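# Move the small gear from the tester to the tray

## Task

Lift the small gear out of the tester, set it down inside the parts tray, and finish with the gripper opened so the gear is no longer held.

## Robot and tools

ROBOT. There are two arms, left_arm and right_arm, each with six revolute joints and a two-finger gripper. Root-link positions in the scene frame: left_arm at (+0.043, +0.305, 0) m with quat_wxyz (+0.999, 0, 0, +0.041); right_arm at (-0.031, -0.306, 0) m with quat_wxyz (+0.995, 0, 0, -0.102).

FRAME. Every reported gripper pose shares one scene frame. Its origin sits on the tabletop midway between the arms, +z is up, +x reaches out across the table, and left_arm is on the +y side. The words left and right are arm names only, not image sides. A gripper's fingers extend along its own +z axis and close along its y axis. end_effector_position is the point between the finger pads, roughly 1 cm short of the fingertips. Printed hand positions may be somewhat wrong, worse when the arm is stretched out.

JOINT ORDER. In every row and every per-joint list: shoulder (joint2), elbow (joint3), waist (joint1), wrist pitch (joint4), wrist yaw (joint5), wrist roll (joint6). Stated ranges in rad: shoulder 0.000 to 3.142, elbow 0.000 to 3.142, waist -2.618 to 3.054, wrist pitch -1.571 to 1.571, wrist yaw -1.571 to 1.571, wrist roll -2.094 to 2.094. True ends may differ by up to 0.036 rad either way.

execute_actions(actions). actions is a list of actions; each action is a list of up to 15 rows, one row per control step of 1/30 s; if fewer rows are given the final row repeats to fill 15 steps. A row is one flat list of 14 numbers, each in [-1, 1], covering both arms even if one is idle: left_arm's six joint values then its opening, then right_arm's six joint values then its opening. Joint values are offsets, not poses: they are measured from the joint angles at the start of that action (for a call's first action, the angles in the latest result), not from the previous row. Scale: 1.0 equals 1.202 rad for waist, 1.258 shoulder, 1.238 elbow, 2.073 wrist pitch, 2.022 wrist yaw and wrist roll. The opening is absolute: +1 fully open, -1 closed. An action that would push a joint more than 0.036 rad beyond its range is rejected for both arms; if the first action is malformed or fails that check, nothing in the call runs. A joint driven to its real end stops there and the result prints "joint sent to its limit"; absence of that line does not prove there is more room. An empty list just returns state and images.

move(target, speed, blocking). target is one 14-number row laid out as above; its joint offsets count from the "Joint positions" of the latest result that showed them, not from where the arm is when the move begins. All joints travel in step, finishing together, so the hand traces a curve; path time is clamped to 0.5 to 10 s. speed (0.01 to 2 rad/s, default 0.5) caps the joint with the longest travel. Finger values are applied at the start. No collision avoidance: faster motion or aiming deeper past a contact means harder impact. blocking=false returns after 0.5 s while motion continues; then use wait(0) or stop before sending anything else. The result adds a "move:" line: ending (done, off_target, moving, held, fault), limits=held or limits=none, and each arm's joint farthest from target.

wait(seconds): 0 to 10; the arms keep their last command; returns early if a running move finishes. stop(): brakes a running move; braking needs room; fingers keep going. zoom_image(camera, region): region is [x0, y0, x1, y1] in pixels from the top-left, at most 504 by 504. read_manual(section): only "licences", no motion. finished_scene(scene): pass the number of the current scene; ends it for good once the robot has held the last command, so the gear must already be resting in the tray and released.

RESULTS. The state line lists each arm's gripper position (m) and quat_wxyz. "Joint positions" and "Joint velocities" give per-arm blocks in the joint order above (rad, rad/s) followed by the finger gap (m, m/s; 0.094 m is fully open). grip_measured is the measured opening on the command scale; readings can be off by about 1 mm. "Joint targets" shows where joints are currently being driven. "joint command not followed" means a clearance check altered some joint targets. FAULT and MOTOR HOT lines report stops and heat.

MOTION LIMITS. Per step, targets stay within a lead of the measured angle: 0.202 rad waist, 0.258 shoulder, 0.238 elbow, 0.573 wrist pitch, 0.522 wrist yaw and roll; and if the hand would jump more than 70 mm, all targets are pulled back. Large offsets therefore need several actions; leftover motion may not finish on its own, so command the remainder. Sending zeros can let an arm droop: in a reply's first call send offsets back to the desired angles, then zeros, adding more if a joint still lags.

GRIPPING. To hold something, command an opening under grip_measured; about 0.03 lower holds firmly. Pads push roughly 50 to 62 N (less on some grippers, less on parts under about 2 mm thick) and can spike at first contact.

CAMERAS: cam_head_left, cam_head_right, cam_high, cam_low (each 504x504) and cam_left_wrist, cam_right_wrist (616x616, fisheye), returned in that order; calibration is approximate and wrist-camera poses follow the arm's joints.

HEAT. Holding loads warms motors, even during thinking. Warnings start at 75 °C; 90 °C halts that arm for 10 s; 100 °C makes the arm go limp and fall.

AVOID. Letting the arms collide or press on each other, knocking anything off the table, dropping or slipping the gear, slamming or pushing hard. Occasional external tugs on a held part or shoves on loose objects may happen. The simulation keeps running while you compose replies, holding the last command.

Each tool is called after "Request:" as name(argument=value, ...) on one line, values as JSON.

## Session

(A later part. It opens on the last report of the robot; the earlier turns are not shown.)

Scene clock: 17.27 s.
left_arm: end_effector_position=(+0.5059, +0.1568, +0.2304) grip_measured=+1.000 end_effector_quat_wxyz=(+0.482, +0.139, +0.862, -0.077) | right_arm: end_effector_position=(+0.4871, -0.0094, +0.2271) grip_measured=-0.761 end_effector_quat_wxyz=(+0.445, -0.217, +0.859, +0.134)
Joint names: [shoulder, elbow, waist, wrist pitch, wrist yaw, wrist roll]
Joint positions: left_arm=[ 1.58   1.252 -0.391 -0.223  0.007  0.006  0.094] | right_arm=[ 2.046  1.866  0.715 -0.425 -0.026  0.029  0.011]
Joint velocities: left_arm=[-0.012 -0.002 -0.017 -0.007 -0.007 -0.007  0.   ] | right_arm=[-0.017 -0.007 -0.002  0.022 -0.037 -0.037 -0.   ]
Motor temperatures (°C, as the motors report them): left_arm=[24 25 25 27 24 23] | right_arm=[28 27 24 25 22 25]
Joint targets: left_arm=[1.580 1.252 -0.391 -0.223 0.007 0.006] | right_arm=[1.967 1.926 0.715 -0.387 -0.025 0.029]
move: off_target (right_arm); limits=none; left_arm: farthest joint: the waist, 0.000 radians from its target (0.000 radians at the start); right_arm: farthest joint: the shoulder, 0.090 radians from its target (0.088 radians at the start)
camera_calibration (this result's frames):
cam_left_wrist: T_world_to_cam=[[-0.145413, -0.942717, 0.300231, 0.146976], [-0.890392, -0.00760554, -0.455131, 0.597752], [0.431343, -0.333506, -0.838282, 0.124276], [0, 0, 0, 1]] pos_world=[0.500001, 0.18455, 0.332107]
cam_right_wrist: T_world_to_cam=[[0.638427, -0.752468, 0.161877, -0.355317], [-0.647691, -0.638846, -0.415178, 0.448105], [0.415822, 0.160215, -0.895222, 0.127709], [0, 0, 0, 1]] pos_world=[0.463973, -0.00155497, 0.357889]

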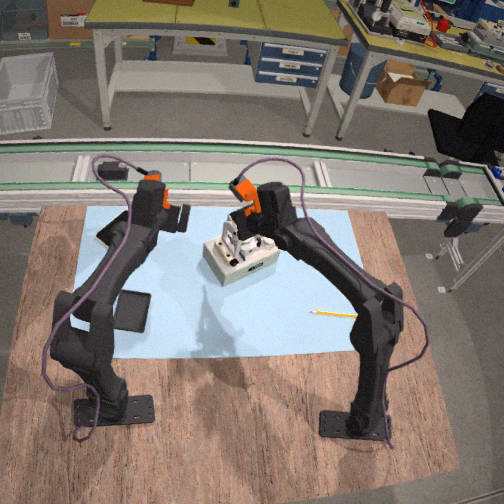

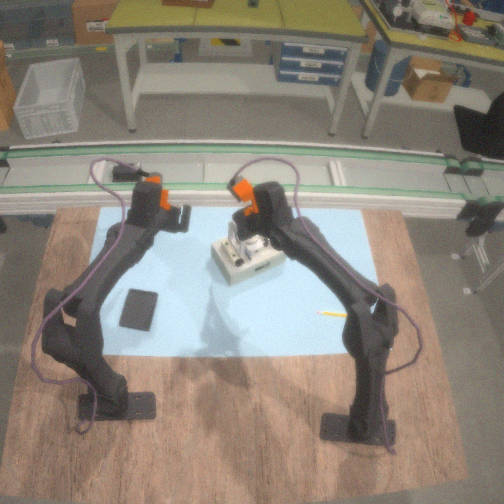

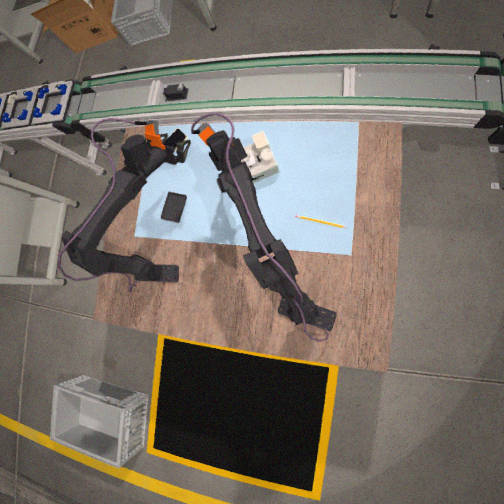

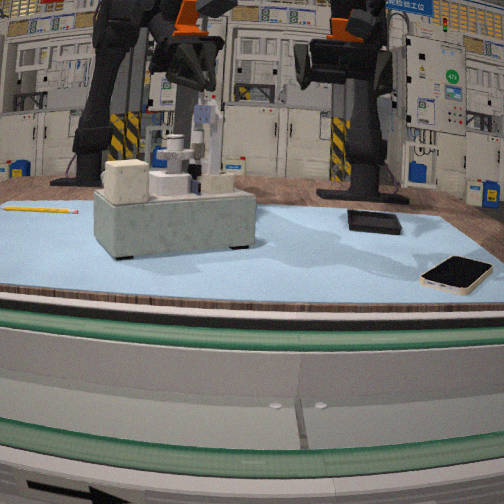

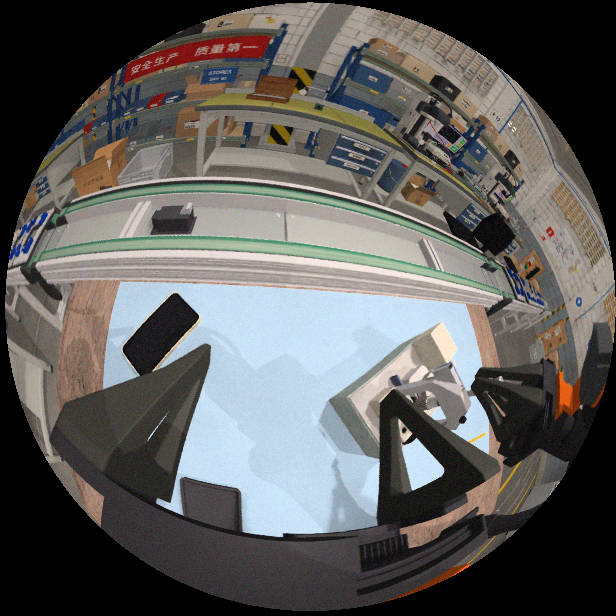

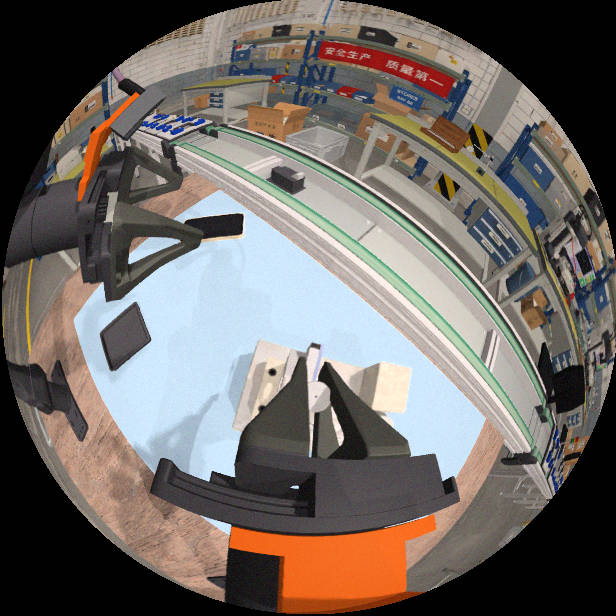

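Request:
move(target=[0.25,-0.27,0.006,0.457,0.417,0,-0.2,-0.08,0.06,0,0.018,0,0,-0.8], speed=0.5)

Request:
zoom_image(camera="cam_left_wrist", region=[180, 180, 480, 480])

Request:
zoom_image(camera="cam_low", region=[130, 20, 330, 220])

Scene clock: 20.50 s.
left_arm: end_effector_position=(+0.4552, +0.0352, +0.1500) grip_measured=-0.197 end_effector_quat_wxyz=(+0.498, +0.358, +0.679, -0.404) | right_arm: end_effector_position=(+0.4871, -0.0093, +0.2246) grip_measured=-0.761 end_effector_quat_wxyz=(+0.442, -0.217, +0.860, +0.134)
Joint names: [shoulder, elbow, waist, wrist pitch, wrist yaw, wrist roll]
Joint positions: left_arm=[ 1.894  0.923 -0.391  0.702  0.838  0.006  0.038] | right_arm=[ 2.05   1.868  0.715 -0.43  -0.026  0.029  0.011]
Joint velocities: left_arm=[ 0.007 -0.002  0.002 -0.022 -0.051 -0.007 -0.001] | right_arm=[-0.017  0.002 -0.002 -0.022  0.081 -0.022 -0.   ]
Motor temperatures (°C, as the motors report them): left_arm=[25 25 25 27 24 23] | right_arm=[31 28 24 26 22 25]
Joint targets: left_arm=[1.895 0.918 -0.384 0.725 0.850 0.006] | right_arm=[1.967 1.925 0.715 -0.396 -0.026 0.029]
move: off_target (left_arm, right_arm); limits=none; left_arm: farthest joint: the wrist pitch, 0.023 radians from its target (0.947 radians at the start); right_arm: farthest joint: the shoulder, 0.105 radians from its target (0.101 radians at the start)
camera_calibration (this result's frames):
cam_left_wrist: T_world_to_cam=[[-0.75981, -0.400085, 0.512465, 0.277817], [-0.646696, 0.384, -0.659036, 0.420949], [0.0668844, -0.832151, -0.5505, 0.17846], [0, 0, 0, 1]] pos_world=[0.471378, 0.0980117, 0.233292]
cam_right_wrist: T_world_to_cam=[[0.639645, -0.751758, 0.160356, -0.355102], [-0.650005, -0.640352, -0.409199, 0.446895], [0.410303, 0.157509, -0.898244, 0.128814], [0, 0, 0, 1]] pos_world=[0.46477, -0.0010698, 0.355518]

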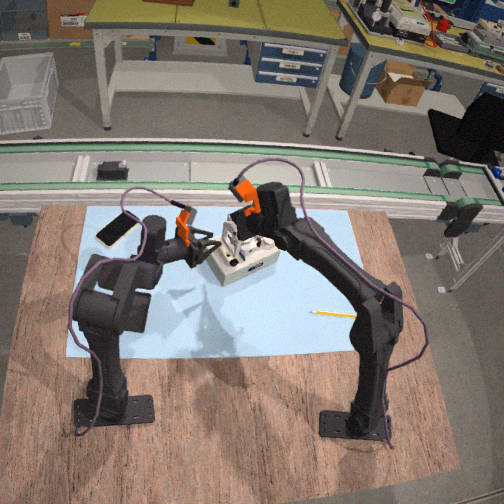

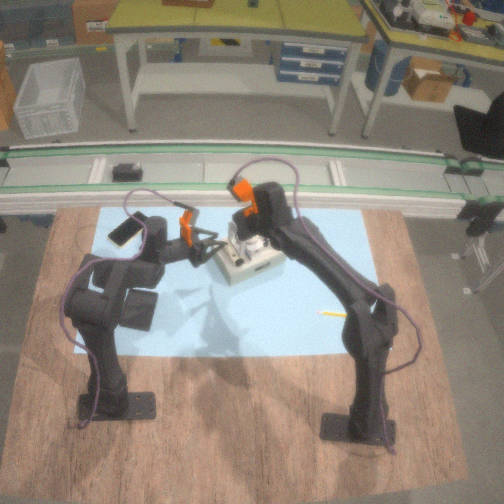

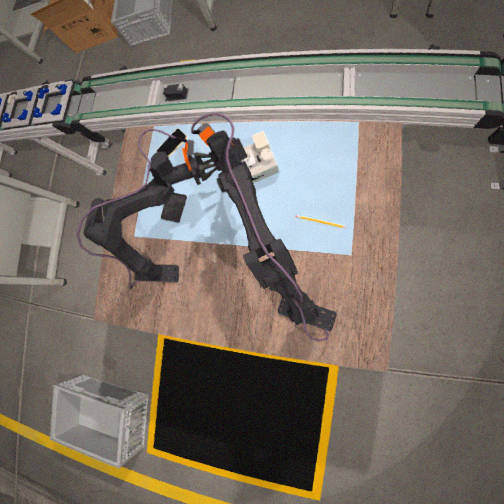

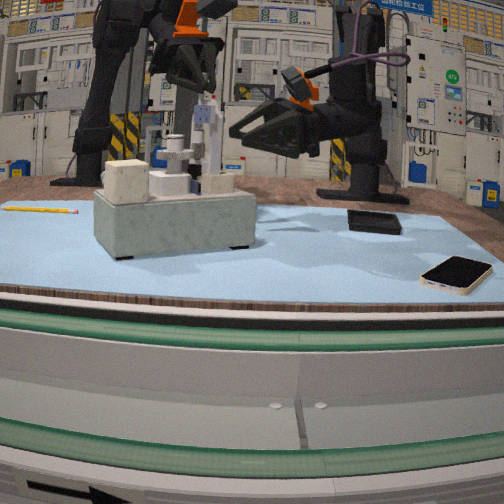

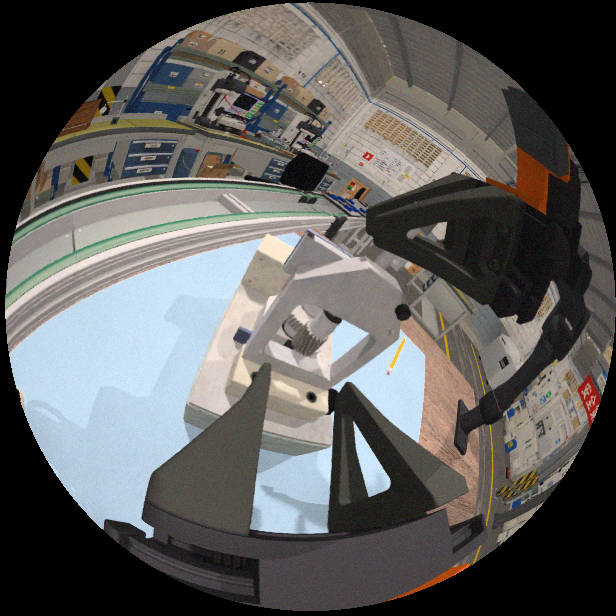

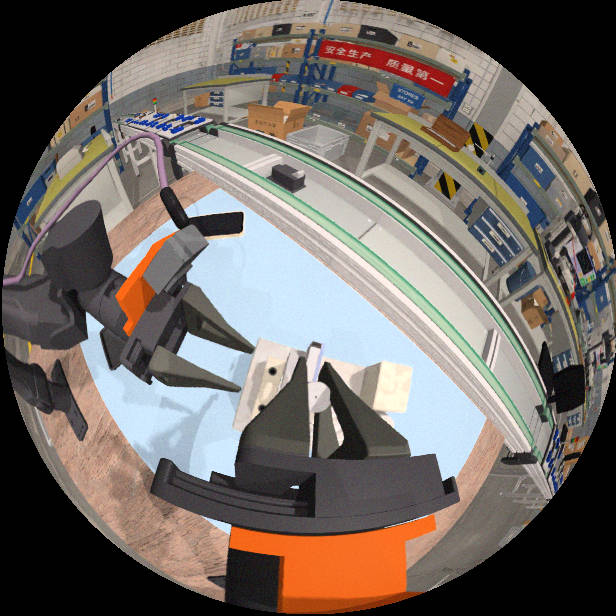

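Region (180, 180, 480, 480) of cam_left_wrist's 616x616 image, scaled by 1.680, with more detail than that image has.

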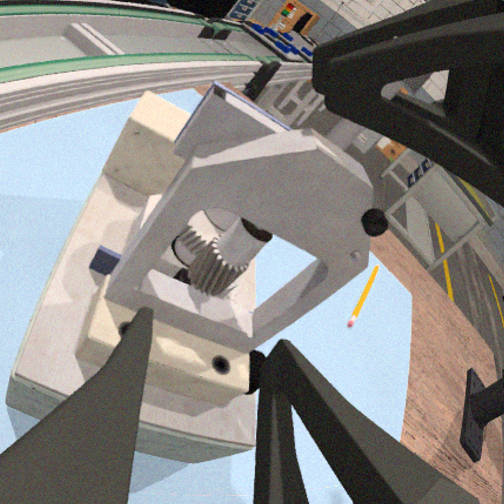

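Region (130, 20, 330, 220) of cam_low's 504x504 image, scaled by 2.520, with more detail than that image has.

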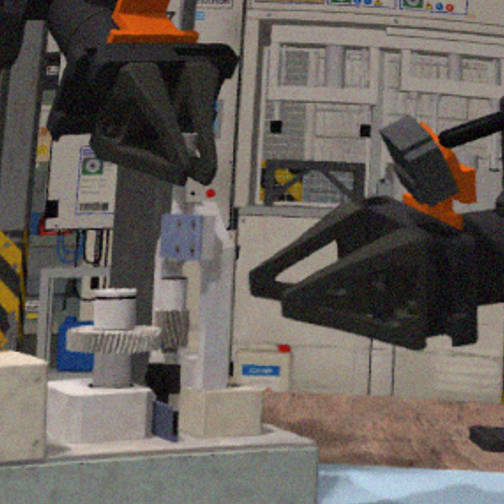

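Request:
move(target=[0.09,0.11,-0.065,-0.02,-0.04,0.08,-0.2,-0.08,0.06,0,0.018,0,0,-0.8], speed=0.12)

Request:
zoom_image(camera="cam_left_wrist", region=[180, 180, 480, 480])

Request:
zoom_image(camera="cam_low", region=[130, 20, 330, 220])

Scene clock: 22.73 s.
left_arm: end_effector_position=(+0.4691, +0.0079, +0.1316) grip_measured=-0.198 end_effector_quat_wxyz=(+0.514, +0.410, +0.662, -0.360) | right_arm: end_effector_position=(+0.4870, -0.0093, +0.2242) grip_measured=-0.761 end_effector_quat_wxyz=(+0.440, -0.218, +0.861, +0.134)
Joint names: [shoulder, elbow, waist, wrist pitch, wrist yaw, wrist roll]
Joint positions: left_arm=[ 1.992  1.018 -0.451  0.671  0.774  0.158  0.038] | right_arm=[ 2.052  1.872  0.715 -0.435 -0.026  0.029  0.011]
Joint velocities: left_arm=[ 0.002 -0.007  0.007  0.037  0.037 -0.081 -0.001] | right_arm=[-0.002  0.017  0.012  0.037  0.007 -0.037 -0.   ]
Motor temperatures (°C, as the motors report them): left_arm=[25 25 25 27 24 23] | right_arm=[32 29 24 26 22 25]
Joint targets: left_arm=[2.007 1.059 -0.470 0.660 0.757 0.168] | right_arm=[1.969 1.929 0.715 -0.401 -0.026 0.029]
move: off_target (left_arm, right_arm); limits=none; left_arm: farthest joint: the elbow, 0.041 radians from its target (0.137 radians at the start); right_arm: farthest joint: the shoulder, 0.103 radians from its target (0.101 radians at the start)
camera_calibration (this result's frames):
cam_left_wrist: T_world_to_cam=[[-0.821409, -0.417571, 0.388486, 0.332214], [-0.559697, 0.459197, -0.689839, 0.391027], [0.109665, -0.784074, -0.610902, 0.132173], [0, 0, 0, 1]] pos_world=[0.477246, 0.0627982, 0.22143]
cam_right_wrist: T_world_to_cam=[[0.640322, -0.751351, 0.159559, -0.35512], [-0.650935, -0.641084, -0.406565, 0.446597], [0.407763, 0.15647, -0.899581, 0.13002], [0, 0, 0, 1]] pos_world=[0.465079, -0.000857404, 0.355197]

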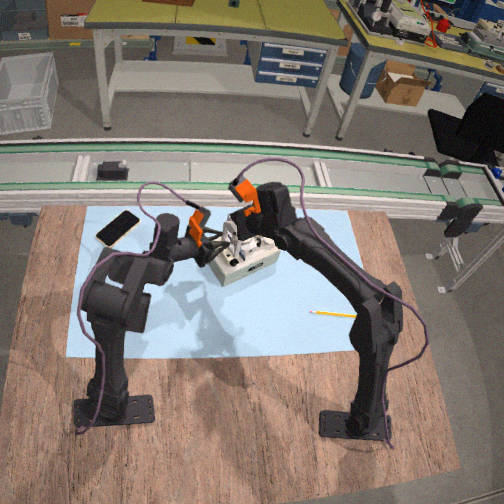

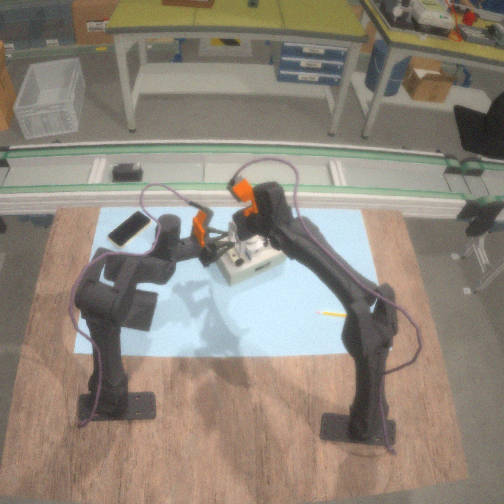

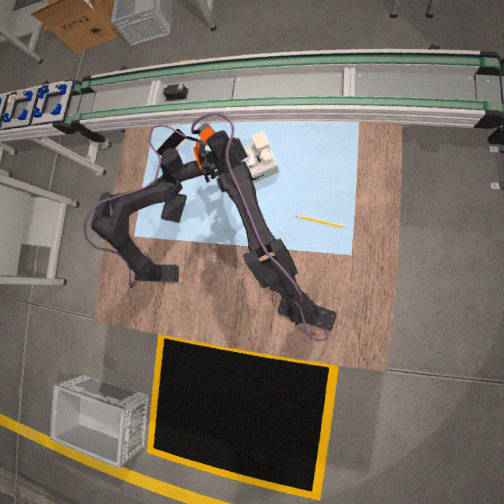

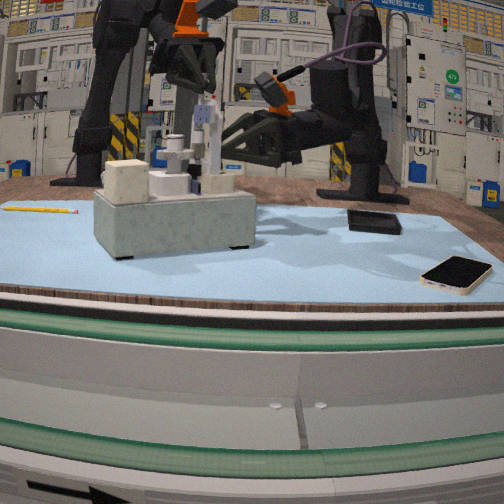

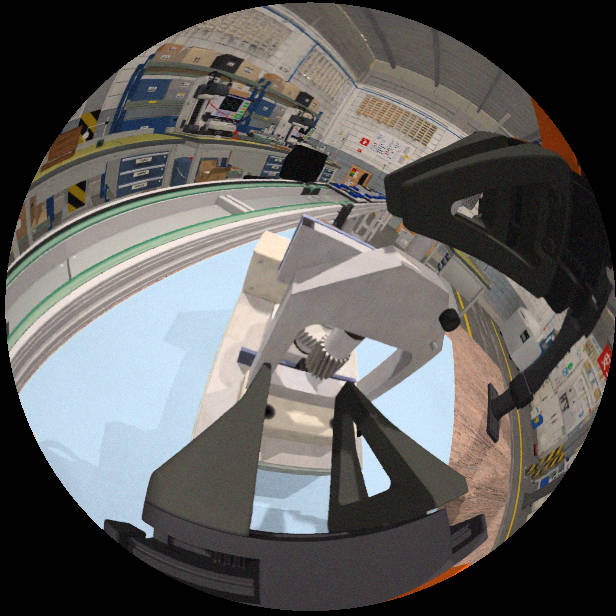

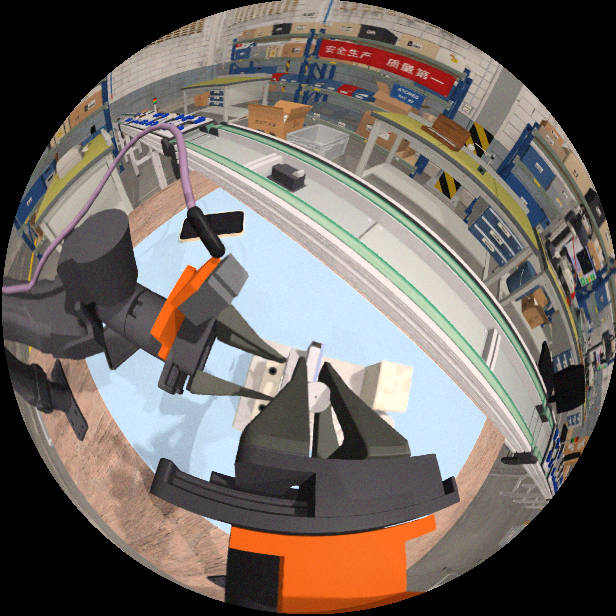

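Region (180, 180, 480, 480) of cam_left_wrist's 616x616 image, scaled by 1.680, with more detail than that image has.

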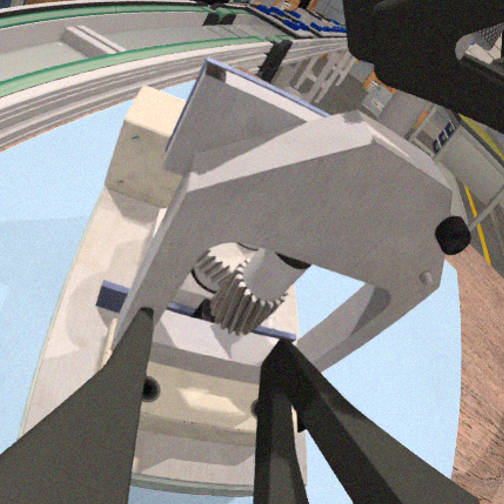

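Region (130, 20, 330, 220) of cam_low's 504x504 image, scaled by 2.520, with more detail than that image has.

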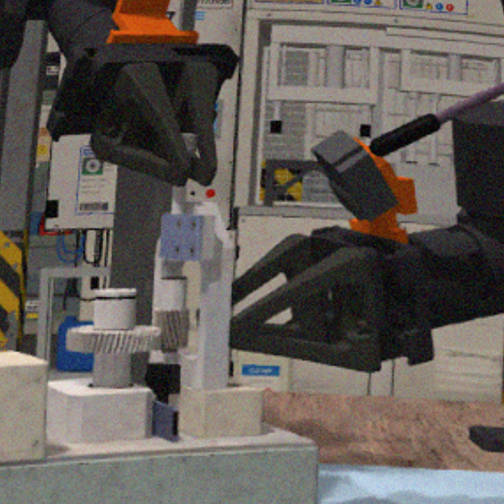

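Request:
move(target=[-0.015,-0.01,-0.005,0,0,0.05,-0.3,-0.08,0.06,0,0.018,0,0,-0.8], speed=0.1)

Request:
move(target=[0.04,0.065,-0.05,0,-0.02,0,-0.3,-0.08,0.06,0,0.018,0,0,-0.8], speed=0.08)

Request:
zoom_image(camera="cam_left_wrist", region=[180, 180, 480, 480])

Request:
zoom_image(camera="cam_low", region=[130, 20, 330, 220])

Scene clock: 24.50 s.
left_arm: end_effector_position=(+0.4692, +0.0092, +0.1292) grip_measured=-0.297 end_effector_quat_wxyz=(+0.527, +0.437, +0.647, -0.335) | right_arm: end_effector_position=(+0.4870, -0.0093, +0.2245) grip_measured=-0.761 end_effector_quat_wxyz=(+0.439, -0.218, +0.861, +0.133)
Joint names: [shoulder, elbow, waist, wrist pitch, wrist yaw, wrist roll]
Joint positions: left_arm=[ 1.992  1.014 -0.45   0.668  0.768  0.248  0.033] | right_arm=[ 2.053  1.876  0.715 -0.439 -0.026  0.029  0.011]
Joint velocities: left_arm=[ 0.007 -0.012 -0.002 -0.007 -0.037 -0.081 -0.   ] | right_arm=[ 0.002 -0.007  0.002  0.007 -0.081  0.051 -0.   ]
Motor temperatures (°C, as the motors report them): left_arm=[25 25 25 28 24 23] | right_arm=[33 29 24 26 22 25]
Joint targets: left_arm=[1.973 1.006 -0.457 0.671 0.774 0.259] | right_arm=[1.971 1.933 0.715 -0.405 -0.026 0.029]
move: off_target (right_arm); limits=none; left_arm: farthest joint: the shoulder, 0.019 radians from its target (0.019 radians at the start); right_arm: farthest joint: the shoulder, 0.102 radians from its target (0.101 radians at the start)
camera_calibration (this result's frames):
cam_left_wrist: T_world_to_cam=[[-0.852851, -0.420423, 0.30966, 0.35878], [-0.501316, 0.493419, -0.710788, 0.363777], [0.146039, -0.761434, -0.631578, 0.117134], [0, 0, 0, 1]] pos_world=[0.471247, 0.060535, 0.221448]
cam_right_wrist: T_world_to_cam=[[0.640588, -0.751203, 0.159192, -0.355193], [-0.65161, -0.641462, -0.404884, 0.446596], [0.406265, 0.155632, -0.900404, 0.131167], [0, 0, 0, 1]] pos_world=[0.465251, -0.00076163, 0.355467]

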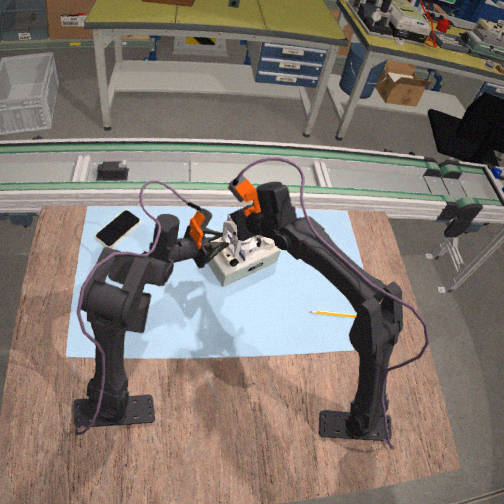

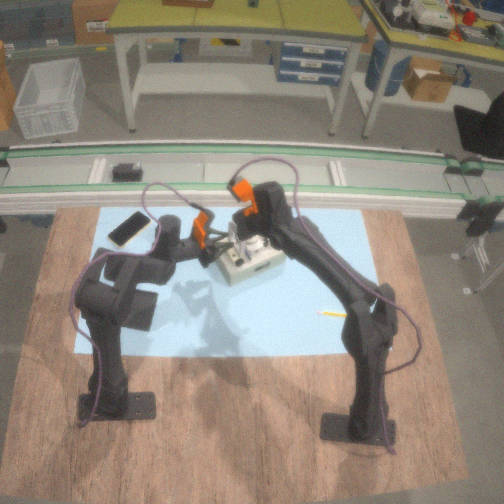

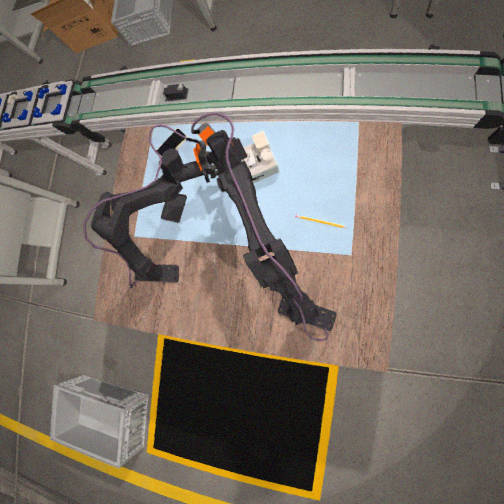

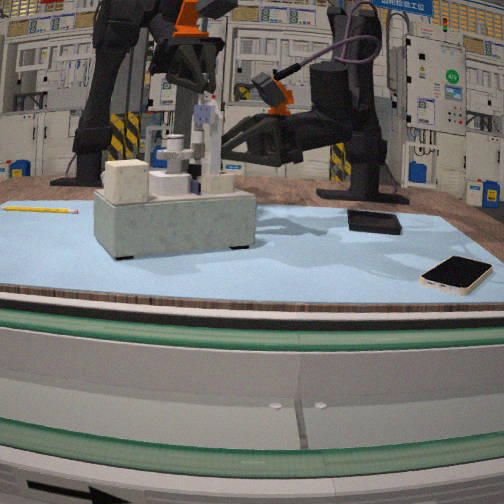

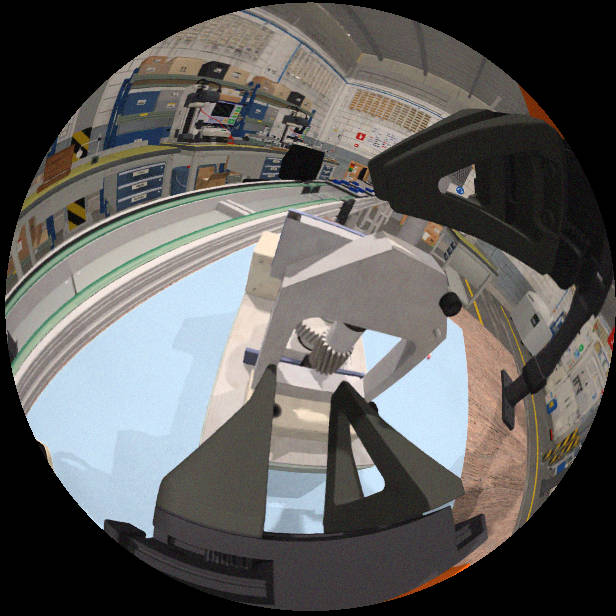

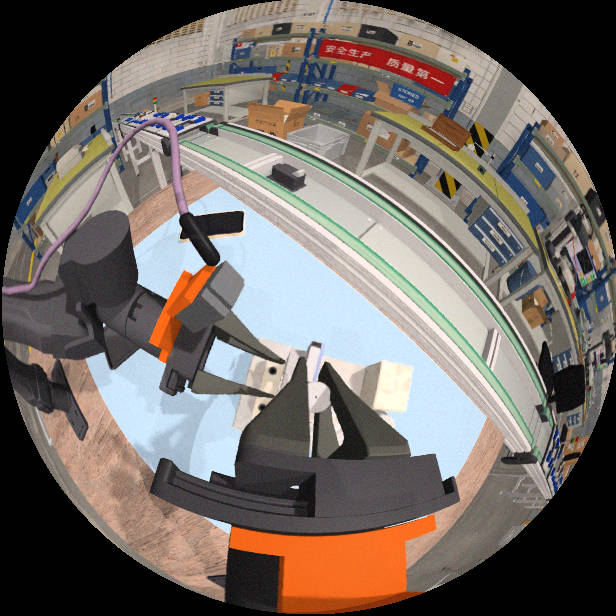

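Scene clock: 26.03 s.
left_arm: end_effector_position=(+0.4693, +0.0068, +0.1254) grip_measured=-0.298 end_effector_quat_wxyz=(+0.522, +0.438, +0.650, -0.337) | right_arm: end_effector_position=(+0.4871, -0.0092, +0.2227) grip_measured=-0.761 end_effector_quat_wxyz=(+0.437, -0.218, +0.863, +0.133)
Joint names: [shoulder, elbow, waist, wrist pitch, wrist yaw, wrist roll]
Joint positions: left_arm=[ 2.003  1.023 -0.454  0.657  0.769  0.248  0.033] | right_arm=[ 2.057  1.879  0.715 -0.445 -0.026  0.029  0.011]
Joint velocities: left_arm=[-0.022 -0.007 -0.007  0.037  0.022  0.051 -0.001] | right_arm=[-0.022 -0.017  0.002  0.022  0.007 -0.051 -0.001]
Motor temperatures (°C, as the motors report them): left_arm=[25 26 25 28 24 23] | right_arm=[34 29 24 26 22 25]
Joint targets: left_arm=[2.042 1.094 -0.510 0.668 0.727 0.248] | right_arm=[1.974 1.936 0.715 -0.411 -0.026 0.029]
move: off_target (left_arm, right_arm); limits=none; left_arm: farthest joint: the elbow, 0.071 radians from its target (0.081 radians at the start); right_arm: farthest joint: the shoulder, 0.105 radians from its target (0.101 radians at the start)
camera_calibration (this result's frames):
cam_left_wrist: T_world_to_cam=[[-0.85134, -0.417245, 0.318004, 0.357226], [-0.50708, 0.499066, -0.702712, 0.36397], [0.134498, -0.7595, -0.636451, 0.118848], [0, 0, 0, 1]] pos_world=[0.472698, 0.0576705, 0.217808]
cam_right_wrist: T_world_to_cam=[[0.64138, -0.75076, 0.158088, -0.355069], [-0.65362, -0.642585, -0.399831, 0.445804], [0.401762, 0.153114, -0.902853, 0.132302], [0, 0, 0, 1]] pos_world=[0.465966, -0.000361485, 0.353827]

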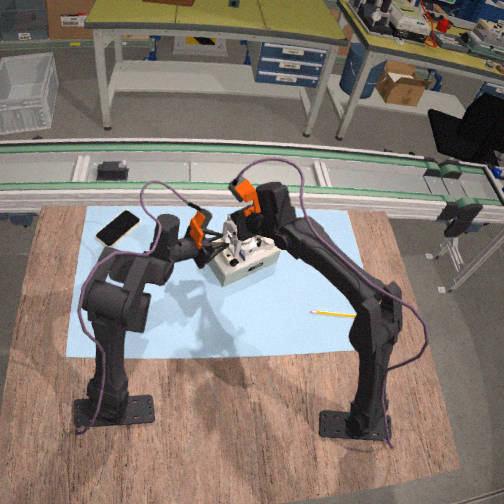

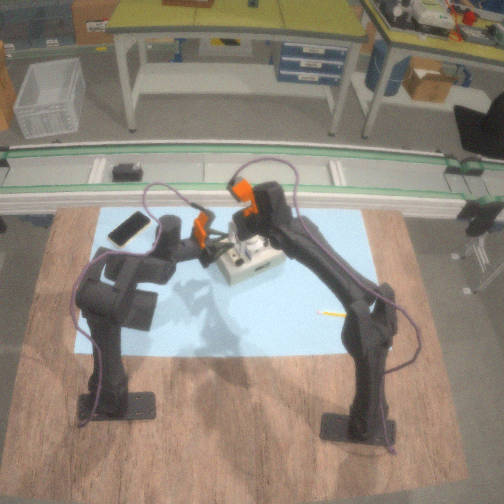

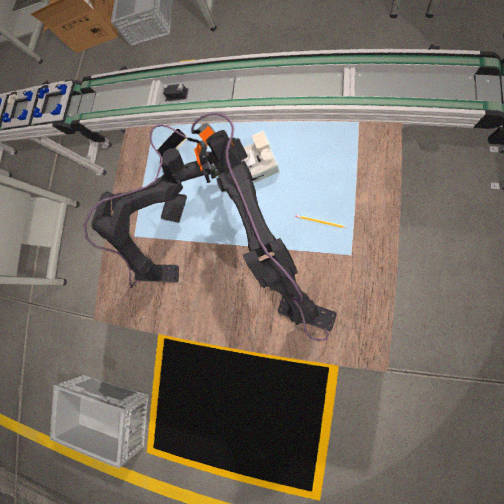

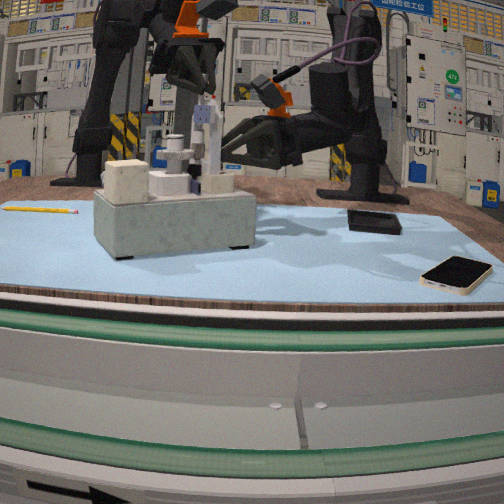

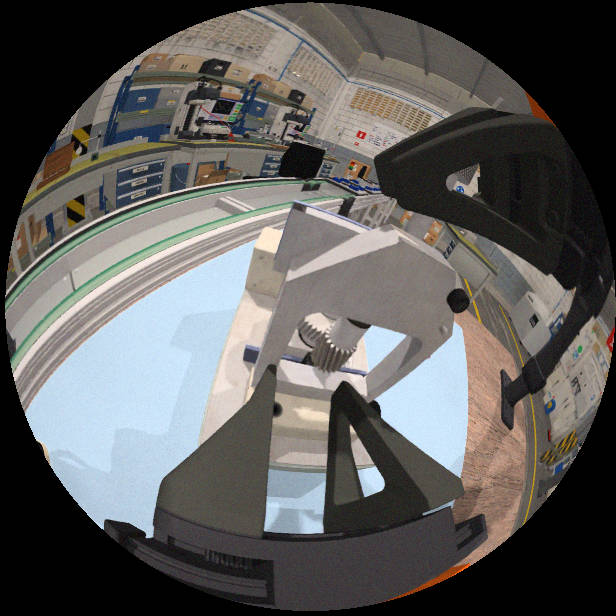

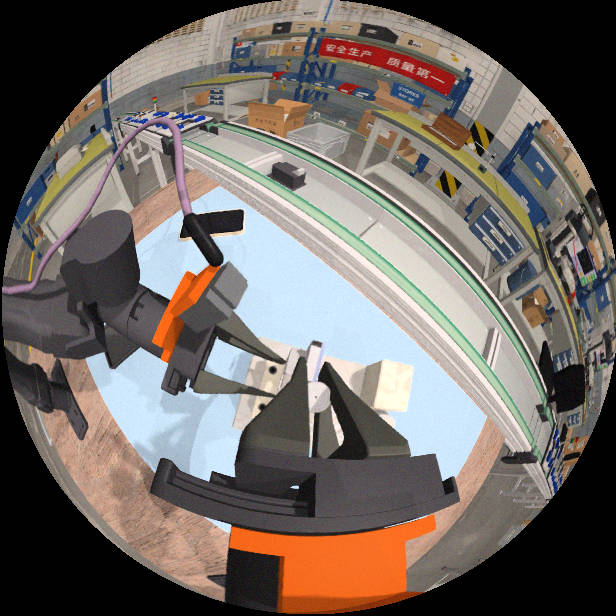

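Region (180, 180, 480, 480) of cam_left_wrist's 616x616 image, scaled by 1.680, with more detail than that image has.

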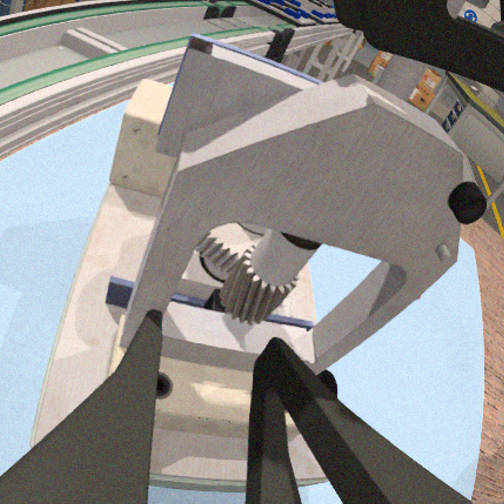

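Region (130, 20, 330, 220) of cam_low's 504x504 image, scaled by 2.520, with more detail than that image has.

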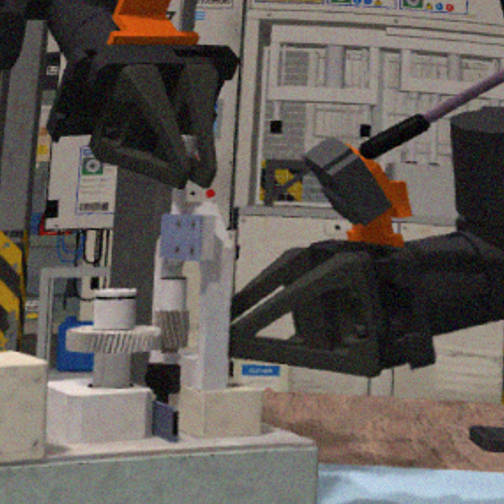

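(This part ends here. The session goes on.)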